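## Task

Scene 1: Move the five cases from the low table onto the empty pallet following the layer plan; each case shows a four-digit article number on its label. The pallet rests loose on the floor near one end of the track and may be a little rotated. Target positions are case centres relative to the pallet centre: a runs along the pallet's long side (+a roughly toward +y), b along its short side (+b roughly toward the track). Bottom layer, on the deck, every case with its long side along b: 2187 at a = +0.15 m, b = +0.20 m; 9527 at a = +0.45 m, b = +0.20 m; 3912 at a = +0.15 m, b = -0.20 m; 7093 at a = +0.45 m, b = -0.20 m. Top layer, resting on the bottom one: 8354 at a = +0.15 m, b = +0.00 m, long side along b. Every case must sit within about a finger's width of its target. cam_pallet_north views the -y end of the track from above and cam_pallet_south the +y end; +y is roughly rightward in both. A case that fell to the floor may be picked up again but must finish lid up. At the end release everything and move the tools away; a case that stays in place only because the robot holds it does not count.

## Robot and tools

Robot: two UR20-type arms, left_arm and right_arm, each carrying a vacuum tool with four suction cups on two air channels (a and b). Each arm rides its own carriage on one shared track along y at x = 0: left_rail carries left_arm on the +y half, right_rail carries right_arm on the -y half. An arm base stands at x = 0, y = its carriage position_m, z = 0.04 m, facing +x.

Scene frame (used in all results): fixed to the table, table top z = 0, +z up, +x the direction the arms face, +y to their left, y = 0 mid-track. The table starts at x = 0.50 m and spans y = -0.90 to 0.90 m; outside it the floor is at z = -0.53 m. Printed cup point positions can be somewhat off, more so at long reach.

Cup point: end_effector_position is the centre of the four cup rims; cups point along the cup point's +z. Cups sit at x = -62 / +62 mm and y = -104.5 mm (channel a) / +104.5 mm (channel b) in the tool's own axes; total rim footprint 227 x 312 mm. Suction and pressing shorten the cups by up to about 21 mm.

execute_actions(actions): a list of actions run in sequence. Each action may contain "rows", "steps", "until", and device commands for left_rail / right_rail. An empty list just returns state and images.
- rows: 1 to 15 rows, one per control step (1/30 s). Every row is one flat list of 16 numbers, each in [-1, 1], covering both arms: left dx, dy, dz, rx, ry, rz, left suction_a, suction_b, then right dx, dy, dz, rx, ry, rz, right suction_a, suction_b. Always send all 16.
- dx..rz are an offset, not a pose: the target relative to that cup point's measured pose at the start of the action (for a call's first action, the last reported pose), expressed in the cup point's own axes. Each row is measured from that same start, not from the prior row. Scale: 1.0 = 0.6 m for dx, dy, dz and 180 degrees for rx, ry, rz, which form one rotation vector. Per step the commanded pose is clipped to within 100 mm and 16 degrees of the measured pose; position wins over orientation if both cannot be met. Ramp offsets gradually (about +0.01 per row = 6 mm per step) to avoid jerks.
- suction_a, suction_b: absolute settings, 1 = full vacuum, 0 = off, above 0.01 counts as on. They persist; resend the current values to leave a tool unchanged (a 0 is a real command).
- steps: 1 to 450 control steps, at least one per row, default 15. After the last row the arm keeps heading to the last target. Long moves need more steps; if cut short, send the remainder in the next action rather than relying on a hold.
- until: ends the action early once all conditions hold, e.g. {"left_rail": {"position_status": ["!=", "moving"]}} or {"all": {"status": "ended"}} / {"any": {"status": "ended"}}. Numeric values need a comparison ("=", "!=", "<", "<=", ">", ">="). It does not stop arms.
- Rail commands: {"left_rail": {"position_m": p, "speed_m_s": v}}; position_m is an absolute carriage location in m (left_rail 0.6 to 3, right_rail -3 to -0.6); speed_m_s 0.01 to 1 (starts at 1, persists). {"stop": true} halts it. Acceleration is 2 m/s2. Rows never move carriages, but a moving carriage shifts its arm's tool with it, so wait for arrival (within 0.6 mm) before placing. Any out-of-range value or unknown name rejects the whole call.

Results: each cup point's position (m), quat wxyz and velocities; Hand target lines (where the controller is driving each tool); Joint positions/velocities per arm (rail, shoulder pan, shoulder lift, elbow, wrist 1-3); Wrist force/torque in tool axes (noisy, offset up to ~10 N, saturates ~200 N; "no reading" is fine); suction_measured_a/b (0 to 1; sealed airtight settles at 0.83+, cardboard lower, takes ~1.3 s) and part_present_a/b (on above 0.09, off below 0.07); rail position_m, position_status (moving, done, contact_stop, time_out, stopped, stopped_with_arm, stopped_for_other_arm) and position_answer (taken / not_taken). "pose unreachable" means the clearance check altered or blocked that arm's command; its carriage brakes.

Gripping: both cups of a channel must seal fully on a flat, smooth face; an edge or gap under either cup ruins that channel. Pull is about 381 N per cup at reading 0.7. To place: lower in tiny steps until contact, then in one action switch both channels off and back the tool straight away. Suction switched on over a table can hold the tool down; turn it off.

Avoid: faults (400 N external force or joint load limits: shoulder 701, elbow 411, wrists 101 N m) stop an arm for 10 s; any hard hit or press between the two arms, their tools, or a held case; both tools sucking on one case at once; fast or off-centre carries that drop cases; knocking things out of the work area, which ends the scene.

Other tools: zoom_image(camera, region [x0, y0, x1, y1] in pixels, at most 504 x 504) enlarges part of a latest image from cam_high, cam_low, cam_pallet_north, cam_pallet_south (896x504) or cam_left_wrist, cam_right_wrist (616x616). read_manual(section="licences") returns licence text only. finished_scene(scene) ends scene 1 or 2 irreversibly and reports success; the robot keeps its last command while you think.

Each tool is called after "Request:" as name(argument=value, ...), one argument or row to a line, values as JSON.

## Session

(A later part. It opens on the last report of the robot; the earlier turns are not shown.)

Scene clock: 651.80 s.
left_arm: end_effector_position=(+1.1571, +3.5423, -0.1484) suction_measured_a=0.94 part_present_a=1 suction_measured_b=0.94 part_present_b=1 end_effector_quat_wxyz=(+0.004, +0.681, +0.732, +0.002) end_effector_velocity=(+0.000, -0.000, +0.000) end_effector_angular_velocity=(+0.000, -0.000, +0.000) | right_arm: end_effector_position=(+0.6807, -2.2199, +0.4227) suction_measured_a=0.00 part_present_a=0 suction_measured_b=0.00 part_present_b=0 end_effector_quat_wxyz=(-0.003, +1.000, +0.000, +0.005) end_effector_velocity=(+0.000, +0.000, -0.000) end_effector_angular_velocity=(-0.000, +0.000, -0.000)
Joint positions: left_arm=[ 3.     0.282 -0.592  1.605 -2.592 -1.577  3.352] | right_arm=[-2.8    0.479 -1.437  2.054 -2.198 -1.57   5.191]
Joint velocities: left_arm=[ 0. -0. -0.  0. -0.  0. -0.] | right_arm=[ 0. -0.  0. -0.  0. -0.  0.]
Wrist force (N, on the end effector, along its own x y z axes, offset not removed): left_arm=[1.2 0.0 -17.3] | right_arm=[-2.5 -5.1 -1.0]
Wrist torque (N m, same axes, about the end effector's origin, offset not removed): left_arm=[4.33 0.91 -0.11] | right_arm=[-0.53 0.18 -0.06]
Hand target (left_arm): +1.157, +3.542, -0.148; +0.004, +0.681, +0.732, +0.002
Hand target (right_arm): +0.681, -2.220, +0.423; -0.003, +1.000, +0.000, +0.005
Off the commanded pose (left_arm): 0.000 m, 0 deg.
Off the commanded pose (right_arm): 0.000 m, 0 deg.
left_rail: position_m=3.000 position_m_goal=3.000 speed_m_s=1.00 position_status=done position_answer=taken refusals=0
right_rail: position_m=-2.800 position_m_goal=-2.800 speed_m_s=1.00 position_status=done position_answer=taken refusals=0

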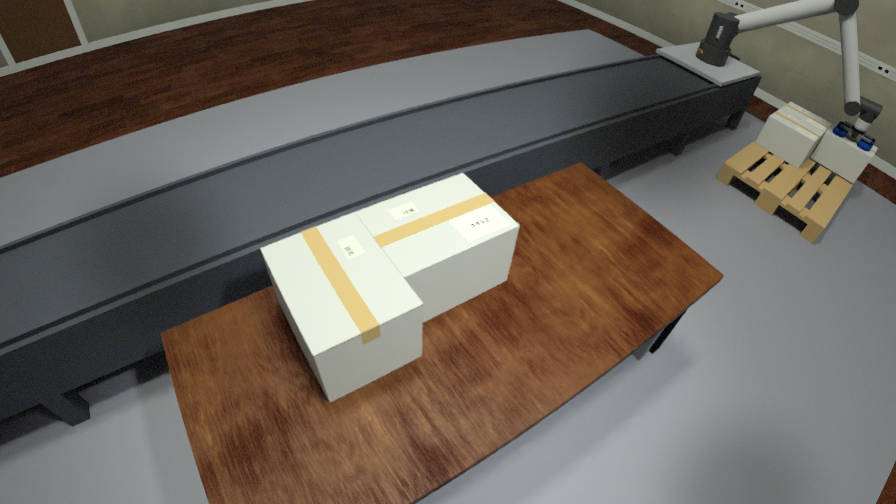

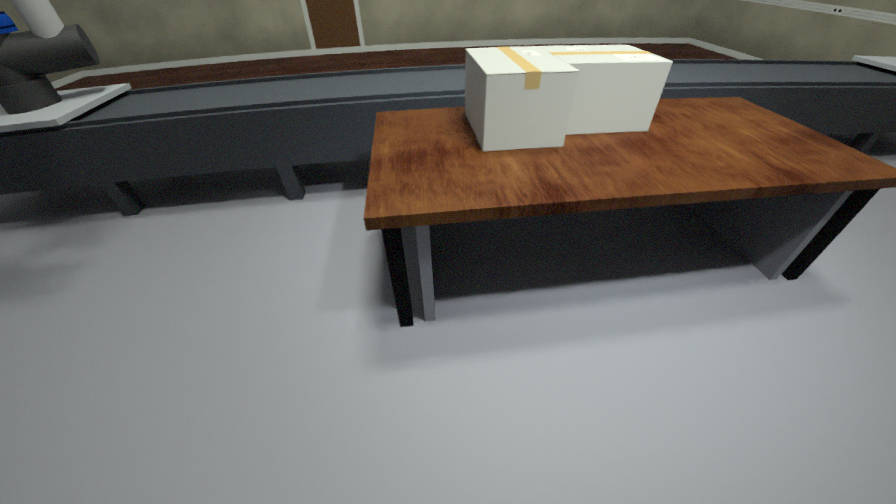

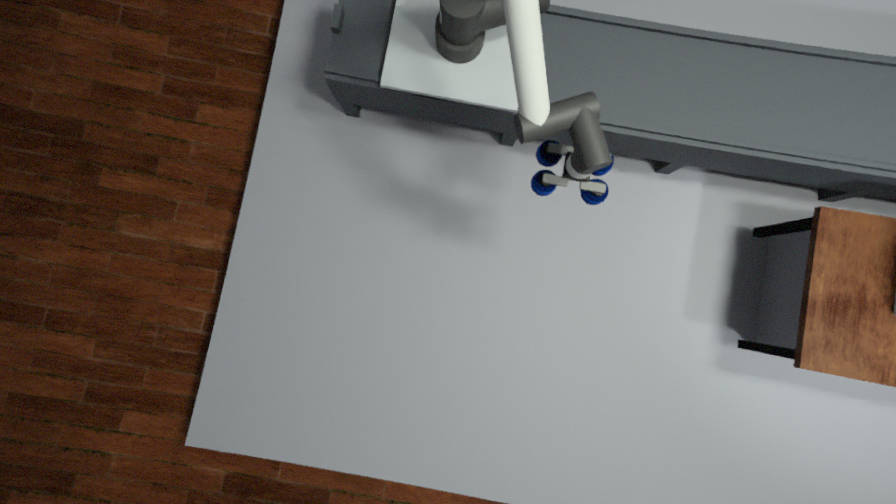

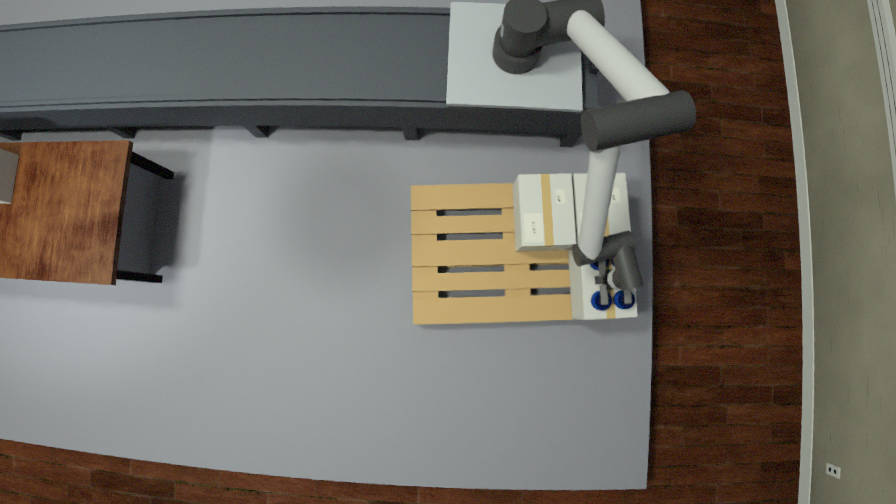

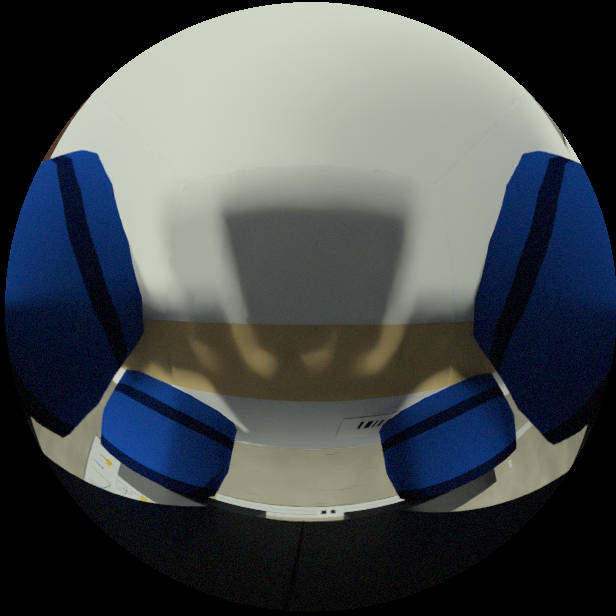

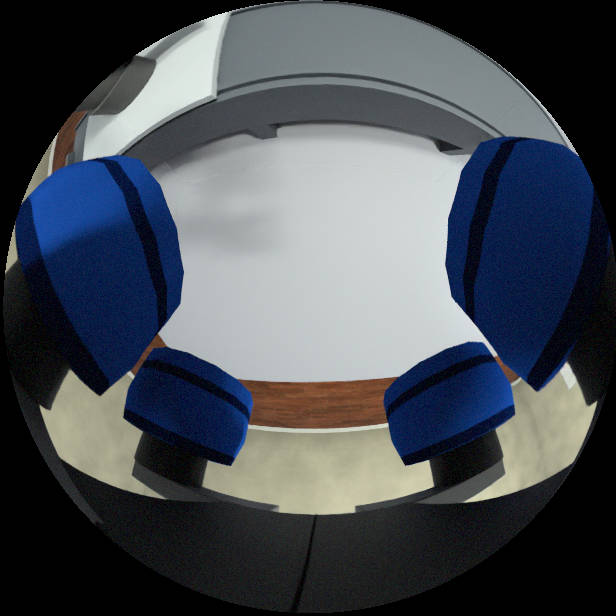

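Request:
execute_actions(
  actions=[
    {"rows":[[0,-0.002,0.002,0,0,0,1,1,0,0,0,0,0,0,0,0],[0,-0.004,0.005,0,0,0,1,1,0,0,0,0,0,0,0,0],[0,-0.004,0.008,0,0,0,1,1,0,0,0,0,0,0,0,0],[0,-0.004,0.010,0,0,0,1,1,0,0,0,0,0,0,0,0]],"steps":7},
  ],
)

Scene clock: 656.73 s.
left_arm: end_effector_position=(+1.1554, +3.5422, -0.1518) suction_measured_a=0.94 part_present_a=1 suction_measured_b=0.94 part_present_b=1 end_effector_quat_wxyz=(+0.004, +0.681, +0.732, +0.002) end_effector_velocity=(-0.007, -0.001, -0.021) end_effector_angular_velocity=(-0.000, +0.002, +0.000) | right_arm: end_effector_position=(+0.6807, -2.2199, +0.4227) suction_measured_a=0.00 part_present_a=0 suction_measured_b=0.00 part_present_b=0 end_effector_quat_wxyz=(-0.003, +1.000, +0.000, +0.005) end_effector_velocity=(-0.000, -0.000, +0.000) end_effector_angular_velocity=(+0.000, -0.000, -0.000)
Joint positions: left_arm=[ 3.     0.282 -0.589  1.607 -2.596 -1.577  3.352] | right_arm=[-2.8    0.479 -1.437  2.054 -2.198 -1.57   5.191]
Joint velocities: left_arm=[ 0.     0.001  0.017  0.006 -0.021  0.     0.001] | right_arm=[ 0.  0. -0.  0. -0. -0.  0.]
Wrist force (N, on the end effector, along its own x y z axes, offset not removed): left_arm=[4.8 -7.2 -18.1] | right_arm=[-1.6 -0.8 -2.1]
Wrist torque (N m, same axes, about the end effector's origin, offset not removed): left_arm=[3.80 0.37 -0.13] | right_arm=[-0.04 0.10 -0.07]
Hand target (left_arm): +1.155, +3.542, -0.154; +0.004, +0.681, +0.732, +0.002
Hand target (right_arm): +0.681, -2.220, +0.423; -0.003, +1.000, +0.000, +0.005
Off the commanded pose (left_arm): 0.003 m, 0 deg.
Off the commanded pose (right_arm): 0.000 m, 0 deg.
left_rail: position_m=3.000 position_m_goal=3.000 speed_m_s=1.00 position_status=done position_answer=taken refusals=0
right_rail: position_m=-2.800 position_m_goal=-2.800 speed_m_s=1.00 position_status=done position_answer=taken refusals=0

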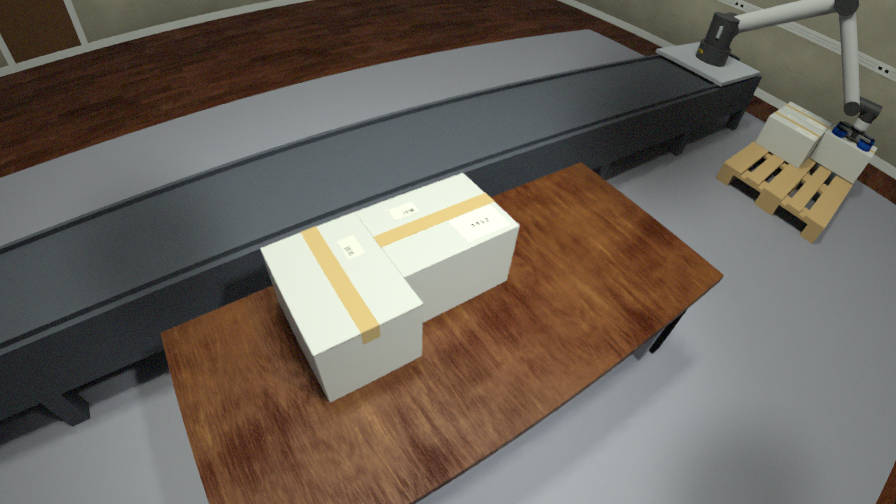

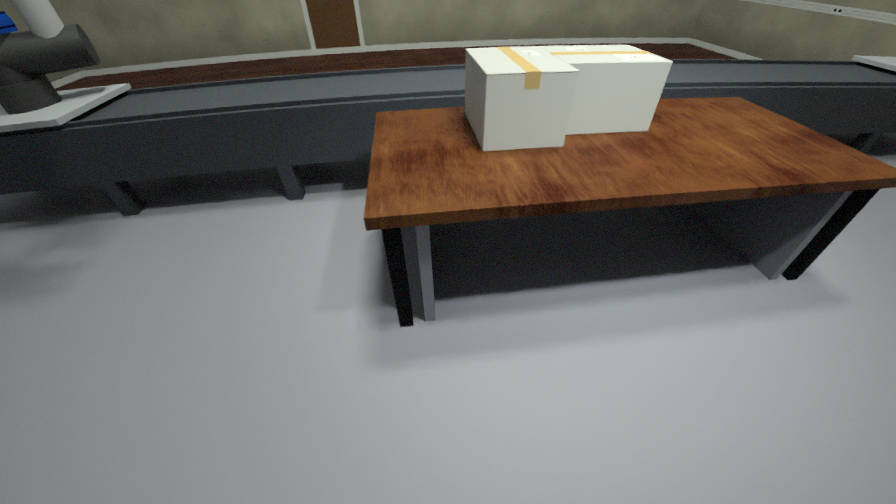

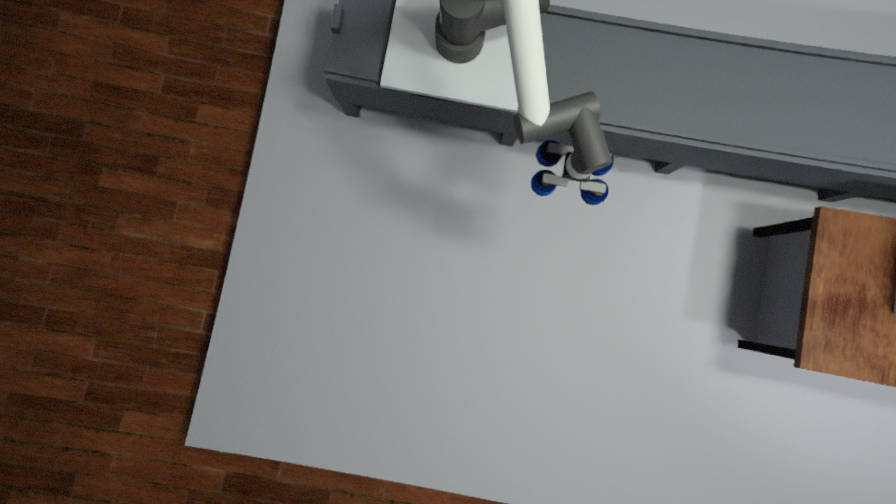

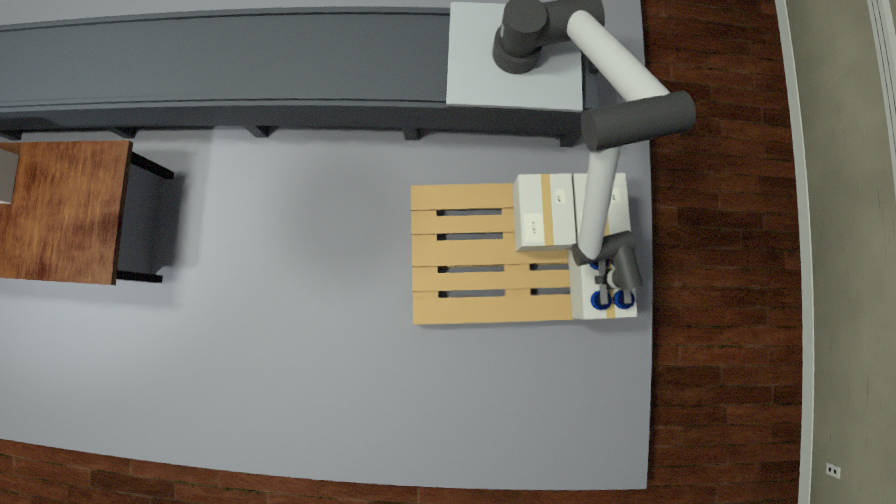

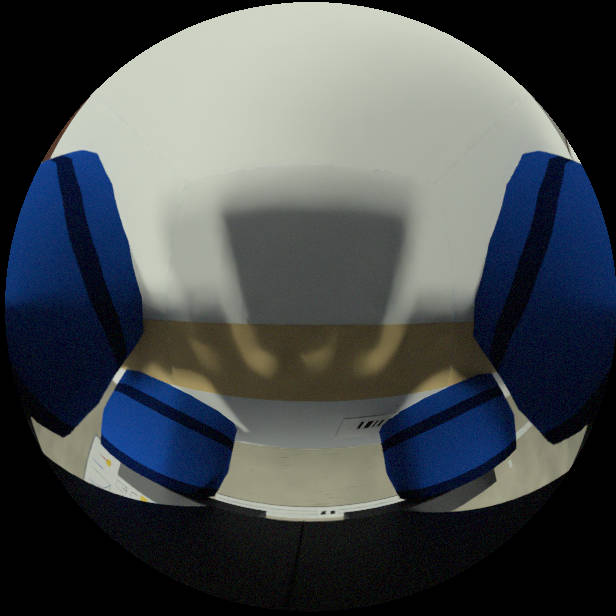

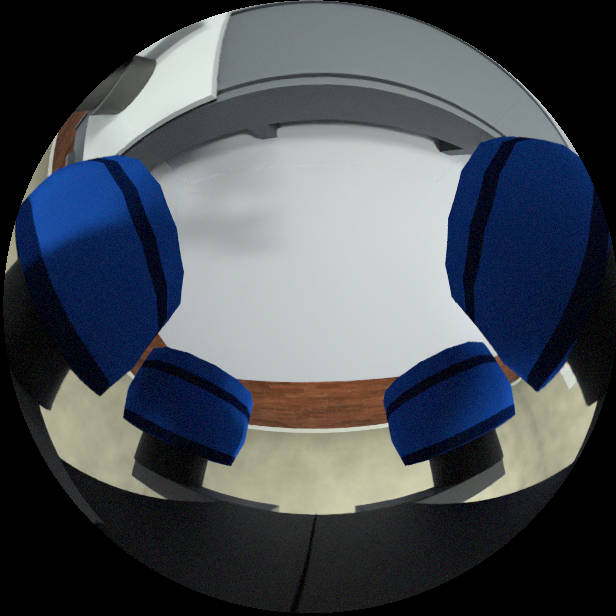

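Request:
execute_actions(
  actions=[],
)

Request:
zoom_image(
  camera="cam_high",
  region=[800, 140, 870, 200],
)

Scene clock: 658.70 s.
left_arm: end_effector_position=(+1.1547, +3.5421, -0.1544) suction_measured_a=0.94 part_present_a=1 suction_measured_b=0.94 part_present_b=1 end_effector_quat_wxyz=(+0.004, +0.681, +0.732, +0.002) end_effector_velocity=(-0.000, -0.000, -0.000) end_effector_angular_velocity=(-0.000, +0.000, -0.000) | right_arm: end_effector_position=(+0.6807, -2.2199, +0.4227) suction_measured_a=0.00 part_present_a=0 suction_measured_b=0.00 part_present_b=0 end_effector_quat_wxyz=(-0.003, +1.000, +0.000, +0.005) end_effector_velocity=(-0.000, +0.000, -0.000) end_effector_angular_velocity=(-0.000, -0.000, -0.000)
Joint positions: left_arm=[ 3.     0.282 -0.587  1.608 -2.599 -1.577  3.352] | right_arm=[-2.8    0.479 -1.437  2.054 -2.198 -1.57   5.191]
Joint velocities: left_arm=[ 0. -0.  0.  0. -0. -0.  0.] | right_arm=[ 0.  0.  0.  0. -0. -0.  0.]
Wrist force (N, on the end effector, along its own x y z axes, offset not removed): left_arm=[2.9 4.4 -20.7] | right_arm=[-3.0 -0.7 -2.9]
Wrist torque (N m, same axes, about the end effector's origin, offset not removed): left_arm=[5.07 0.68 -0.16] | right_arm=[-0.02 0.28 -0.14]
Hand target (left_arm): +1.155, +3.542, -0.154; +0.004, +0.681, +0.732, +0.002
Hand target (right_arm): +0.681, -2.220, +0.423; -0.003, +1.000, +0.000, +0.005
Off the commanded pose (left_arm): 0.000 m, 0 deg.
Off the commanded pose (right_arm): 0.000 m, 0 deg.
left_rail: position_m=3.000 position_m_goal=3.000 speed_m_s=1.00 position_status=done position_answer=taken refusals=0
right_rail: position_m=-2.800 position_m_goal=-2.800 speed_m_s=1.00 position_status=done position_answer=taken refusals=0

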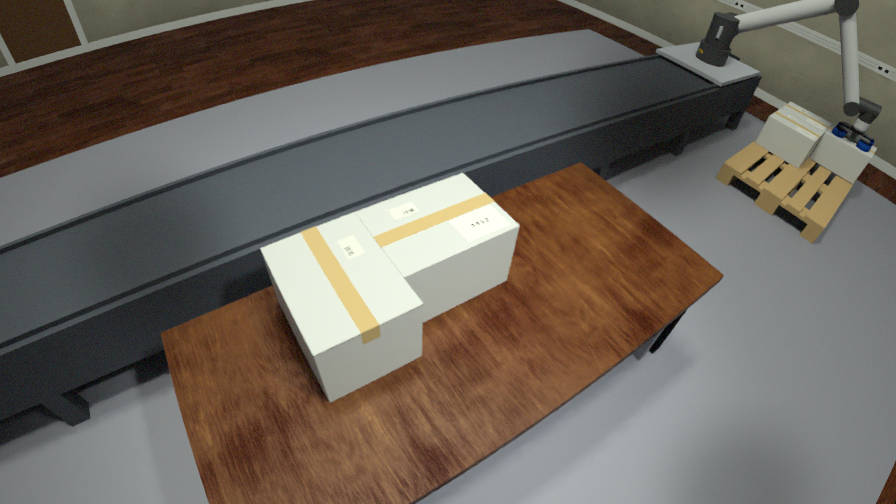

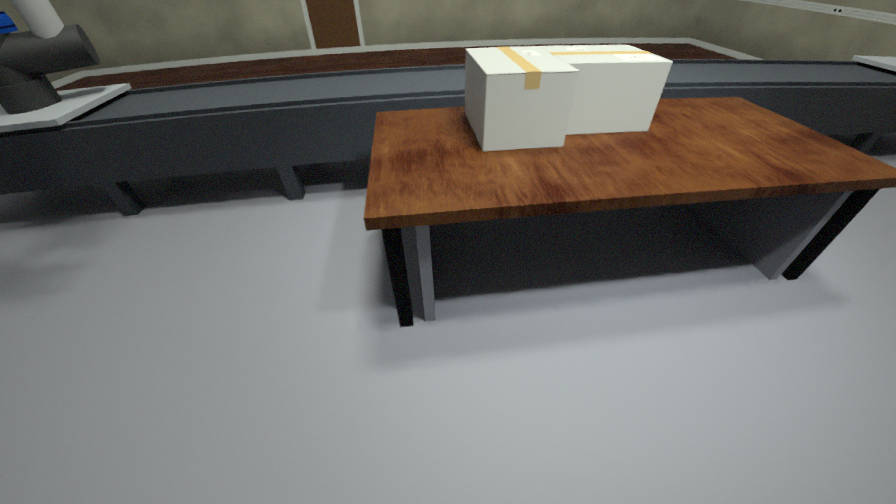

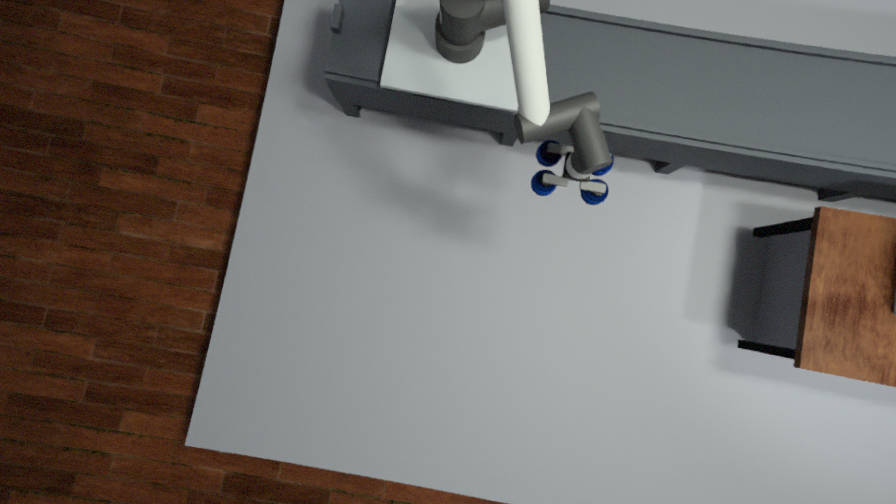

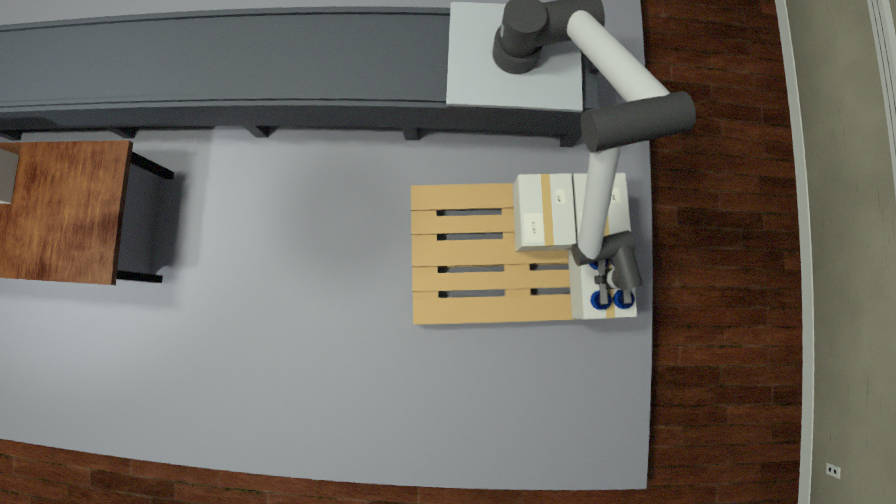

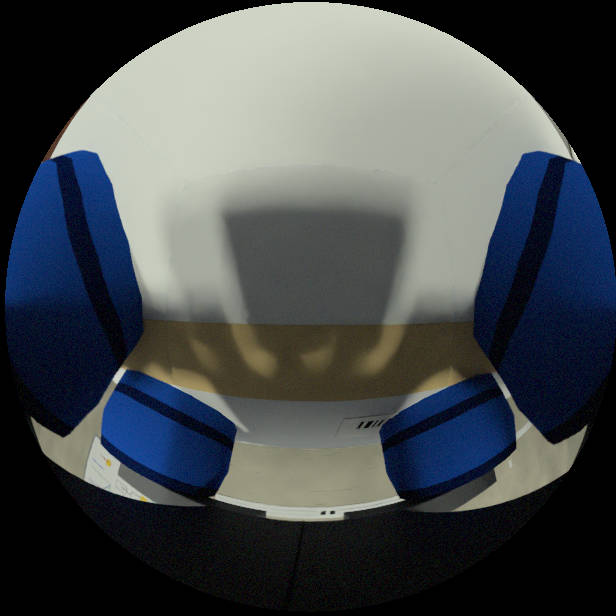

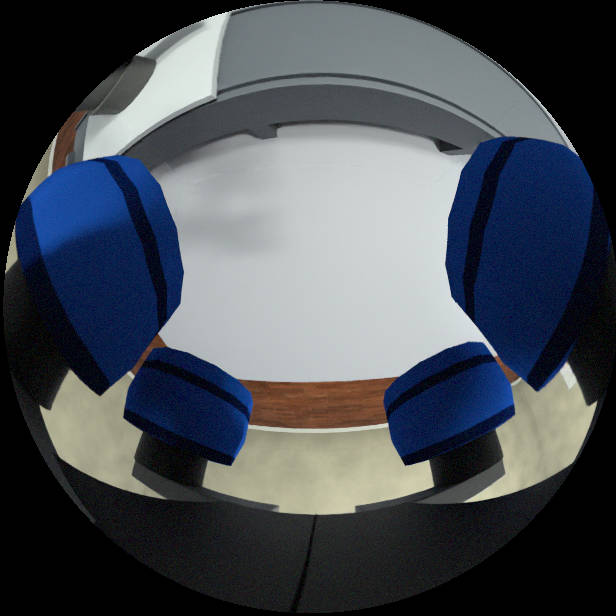

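Region (800, 140, 870, 200) of cam_high's 896x504 image, scaled by 7.200, with more detail than that image has; it fills the top 432 rows of this view, and the rest is white.

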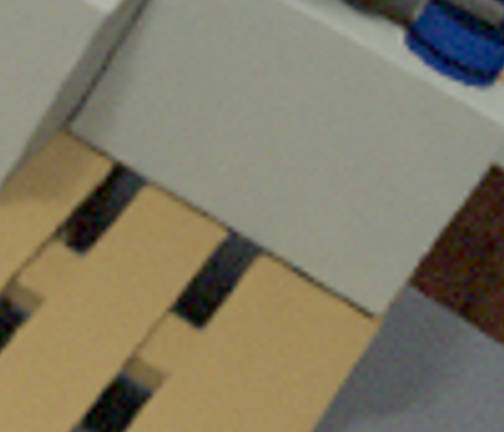

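Request:
execute_actions(
  actions=[
    {"rows":[[0,0,0.002,0,0,0,1,1,0,0,0,0,0,0,0,0],[0,0,0.004,0,0,0,1,1,0,0,0,0,0,0,0,0]],"steps":5},
    {"rows":[[0,0,-0.005,0,0,0,0,0,0,0,0,0,0,0,0,0],[0,0,-0.012,0,0,0,0,0,0,0,0,0,0,0,0,0],[0,0,-0.02,0,0,0,0,0,0,0,0,0,0,0,0,0],[0,0,-0.03,0,0,0,0,0,0,0,0,0,0,0,0,0],[0,0,-0.04,0,0,0,0,0,0,0,0,0,0,0,0,0],[0,0,-0.05,0,0,0,0,0,0,0,0,0,0,0,0,0],[0,0,-0.062,0,0,0,0,0,0,0,0,0,0,0,0,0],[0,0,-0.075,0,0,0,0,0,0,0,0,0,0,0,0,0],[0,0,-0.09,0,0,0,0,0,0,0,0,0,0,0,0,0],[0,0,-0.105,0,0,0,0,0,0,0,0,0,0,0,0,0],[0,0,-0.12,0,0,0,0,0,0,0,0,0,0,0,0,0]],"steps":12},
    {"left_rail":{"position_m":0.6},"rows":[[-0.1,-0.045,-0.12,0,0,0.05,0,0,0,0,0,0,0,0,0,0],[-0.25,-0.11,-0.22,0,0,0.11,0,0,0,0,0,0,0,0,0,0],[-0.45,-0.2,-0.34,0,0,0.18,0,0,0,0,0,0,0,0,0,0],[-0.7,-0.31,-0.48,0,0,0.25,0,0,0,0,0,0,0,0,0,0],[-1.0,-0.45,-0.68,0,0,0.32,0,0,0,0,0,0,0,0,0,0],[-1.0,-0.45,-0.68,0,0,0.39,0,0,0,0,0,0,0,0,0,0],[-1.0,-0.45,-0.68,0,0,0.46,0,0,0,0,0,0,0,0,0,0],[-1.0,-0.45,-0.68,0,0,0.522,0,0,0,0,0,0,0,0,0,0]],"steps":46},
  ],
)

Scene clock: 675.17 s.
left_arm: end_effector_position=(+0.9582, +1.7725, +0.2330) suction_measured_a=0.00 part_present_a=0 suction_measured_b=0.00 part_present_b=0 end_effector_quat_wxyz=(+0.002, +1.000, +0.009, +0.004) end_effector_velocity=(-0.138, -1.352, +0.239) end_effector_angular_velocity=(-0.008, -0.007, -0.141) | right_arm: end_effector_position=(+0.6807, -2.2199, +0.4227) suction_measured_a=0.00 part_present_a=0 suction_measured_b=0.00 part_present_b=0 end_effector_quat_wxyz=(-0.003, +1.000, +0.000, +0.005) end_effector_velocity=(-0.000, +0.000, +0.000) end_effector_angular_velocity=(+0.000, -0.000, +0.000)
Joint positions: left_arm=[ 1.762 -0.2   -1.203  2.081 -2.457 -1.573  4.495] | right_arm=[-2.8    0.479 -1.437  2.054 -2.198 -1.57   5.191]
Joint velocities: left_arm=[-1.    -0.396 -0.368  0.103  0.256 -0.004 -0.255] | right_arm=[ 0.  0. -0.  0. -0.  0. -0.]
Wrist force (N, on the end effector, along its own x y z axes, offset not removed): left_arm=[4.8 3.2 0.6] | right_arm=[-6.3 -5.0 -2.2]
Wrist torque (N m, same axes, about the end effector's origin, offset not removed): left_arm=[-0.18 -0.63 -0.03] | right_arm=[-0.52 0.75 -0.10]
Hand target (left_arm): +0.933, +1.651, +0.274; +0.003, +1.000, +0.001, +0.005
Hand target (right_arm): +0.681, -2.220, +0.423; -0.003, +1.000, +0.000, +0.005
Off the commanded pose (left_arm): 0.109 m, 1 deg; position clipped at the last step of the last action.
Off the commanded pose (right_arm): 0.000 m, 0 deg.
left_rail: position_m=1.762 position_m_goal=0.600 speed_m_s=1.00 position_status=moving position_answer=taken refusals=0
right_rail: position_m=-2.800 position_m_goal=-2.800 speed_m_s=1.00 position_status=done position_answer=taken refusals=0

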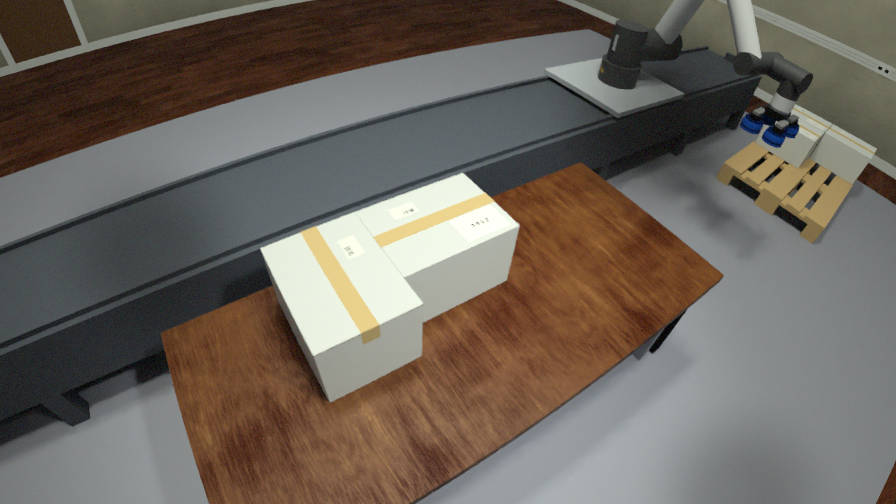

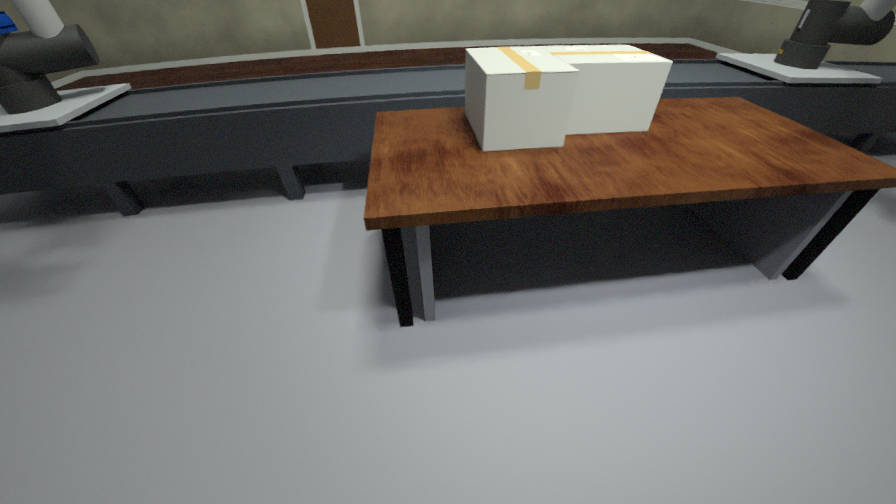

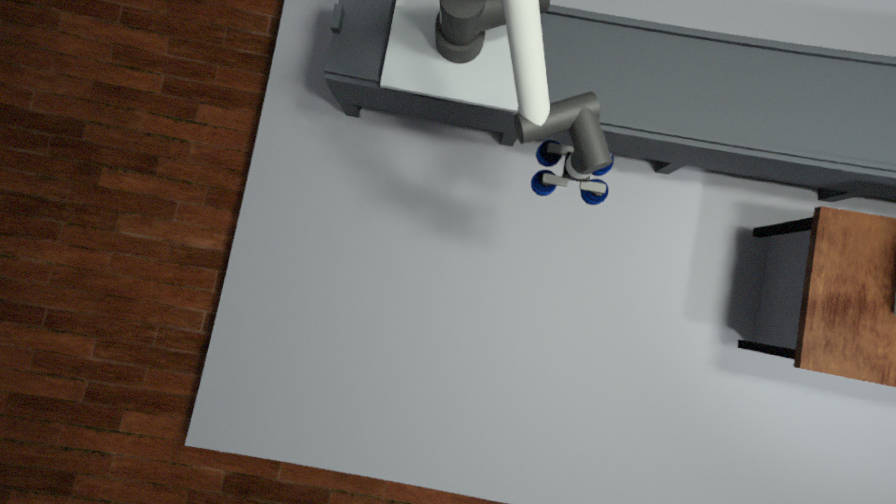

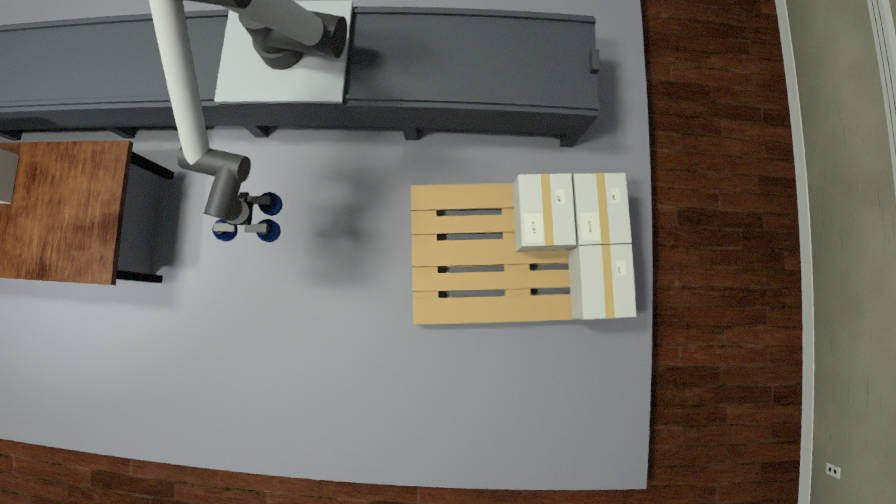

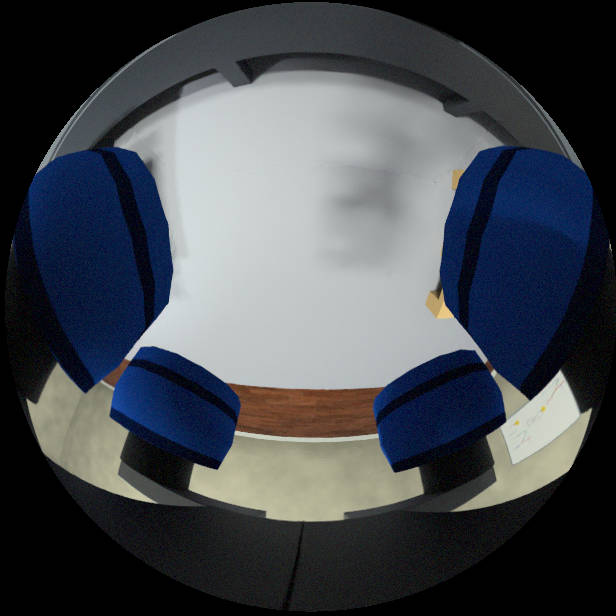

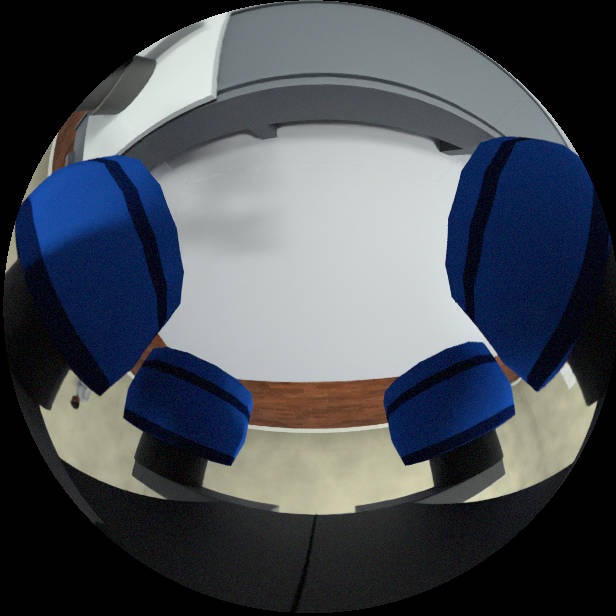

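Request:
execute_actions(
  actions=[],
)

Request:
zoom_image(
  camera="cam_pallet_south",
  region=[500, 165, 660, 335],
)

Scene clock: 676.90 s.
left_arm: end_effector_position=(+0.9331, +0.5512, +0.2736) suction_measured_a=0.00 part_present_a=0 suction_measured_b=0.00 part_present_b=0 end_effector_quat_wxyz=(+0.003, +1.000, +0.001, +0.005) end_effector_velocity=(-0.000, -0.000, +0.000) end_effector_angular_velocity=(-0.000, -0.000, +0.000) | right_arm: end_effector_position=(+0.6807, -2.2199, +0.4227) suction_measured_a=0.00 part_present_a=0 suction_measured_b=0.00 part_present_b=0 end_effector_quat_wxyz=(-0.003, +1.000, +0.000, +0.005) end_effector_velocity=(-0.000, +0.000, -0.000) end_effector_angular_velocity=(+0.000, +0.000, +0.000)
Joint positions: left_arm=[ 0.6   -0.268 -1.265  2.096 -2.412 -1.574  4.443] | right_arm=[-2.8    0.479 -1.437  2.054 -2.198 -1.57   5.191]
Joint velocities: left_arm=[ 0. -0. -0.  0. -0. -0. -0.] | right_arm=[ 0. -0.  0. -0.  0.  0. -0.]
Wrist force (N, on the end effector, along its own x y z axes, offset not removed): left_arm=[-0.8 0.0 3.4] | right_arm=[-1.9 -1.0 0.5]
Wrist torque (N m, same axes, about the end effector's origin, offset not removed): left_arm=[-0.50 0.21 -0.01] | right_arm=[-0.10 0.22 -0.13]
Hand target (left_arm): +0.933, +0.551, +0.274; +0.003, +1.000, +0.001, +0.005
Hand target (right_arm): +0.681, -2.220, +0.423; -0.003, +1.000, +0.000, +0.005
Off the commanded pose (left_arm): 0.033 m, 0 deg; position clipped at the last step of the last action.
Off the commanded pose (right_arm): 0.000 m, 0 deg.
left_rail: position_m=0.600 position_m_goal=0.600 speed_m_s=1.00 position_status=done position_answer=taken refusals=0
right_rail: position_m=-2.800 position_m_goal=-2.800 speed_m_s=1.00 position_status=done position_answer=taken refusals=0

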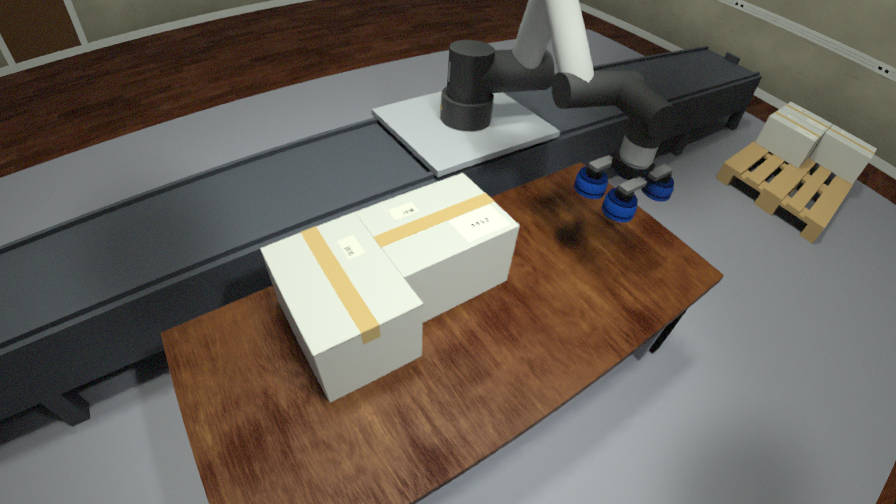

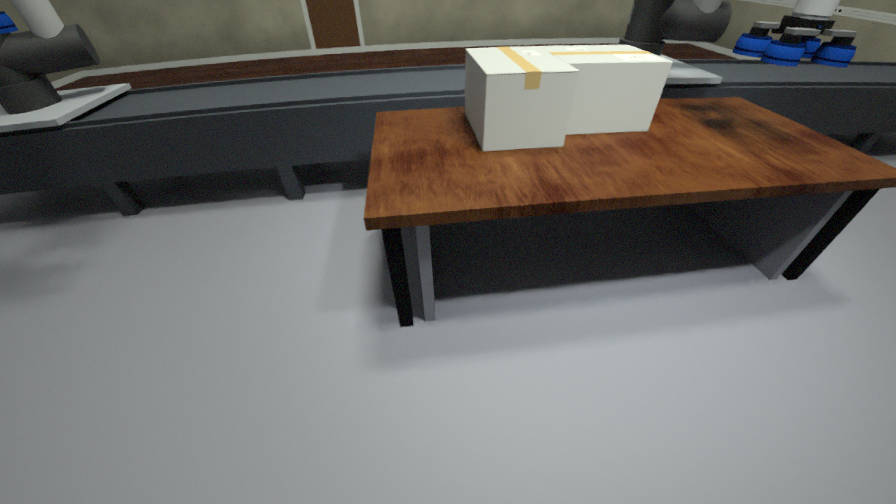

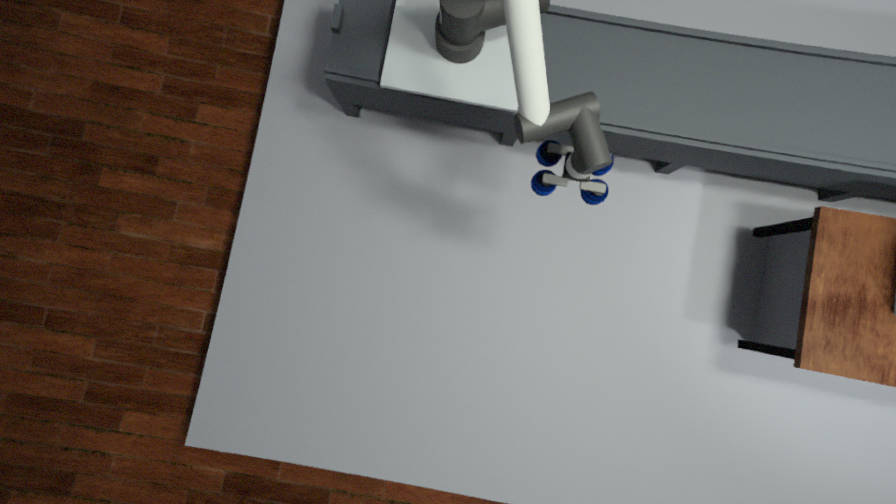

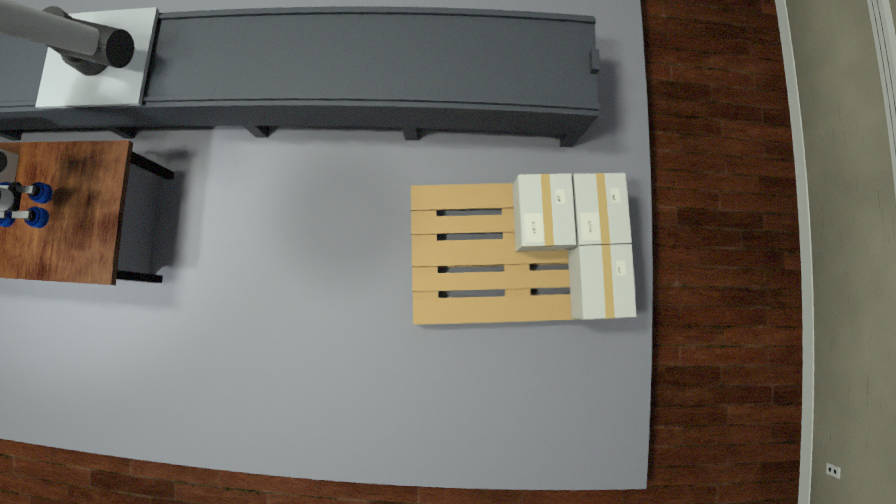

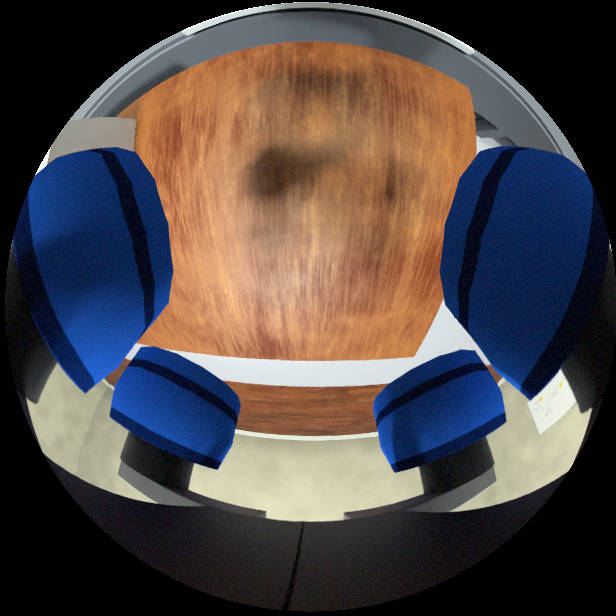

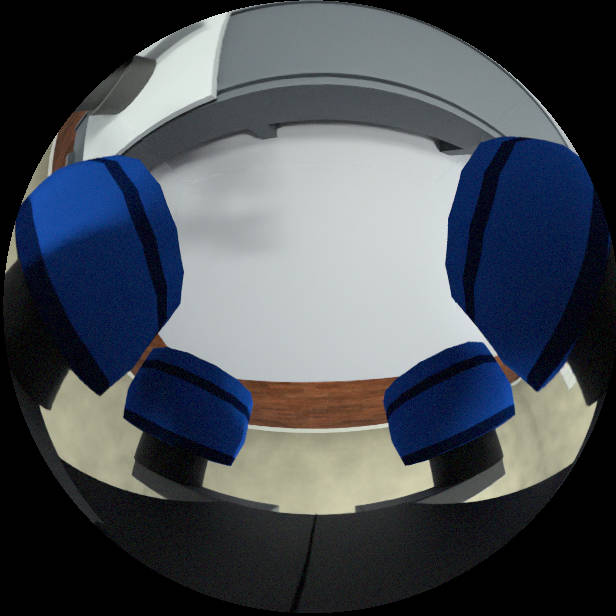

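Region (500, 165, 660, 335) of cam_pallet_south's 896x504 image, scaled by 2.965, with more detail than that image has; it fills the left 474 columns of this view, and the rest is white.

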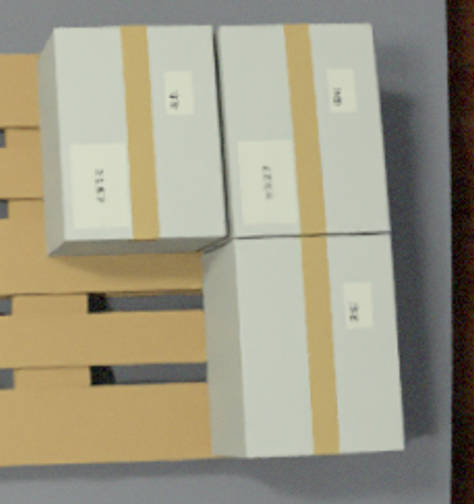

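Request:
zoom_image(
  camera="cam_pallet_south",
  region=[595, 245, 645, 290],
)

Request:
zoom_image(
  camera="cam_high",
  region=[255, 165, 525, 405],
)

Region (595, 245, 645, 290) of cam_pallet_south's 896x504 image, scaled by 10.080, with more detail than that image has; it fills the top 454 rows of this view, and the rest is white.

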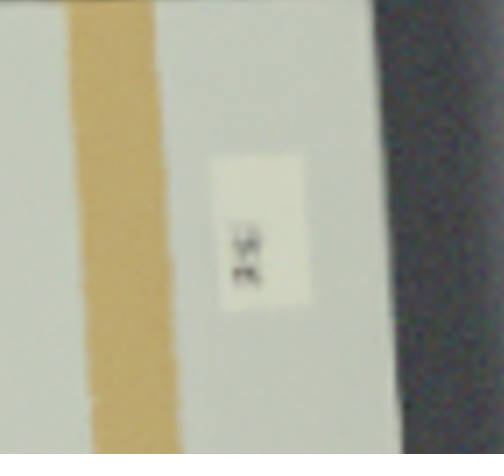

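Region (255, 165, 525, 405) of cam_high's 896x504 image, scaled by 1.867, with more detail than that image has.

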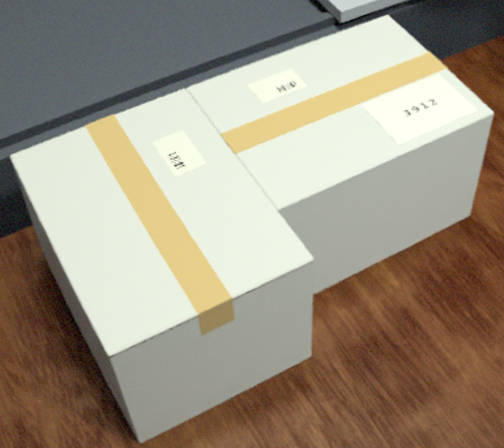

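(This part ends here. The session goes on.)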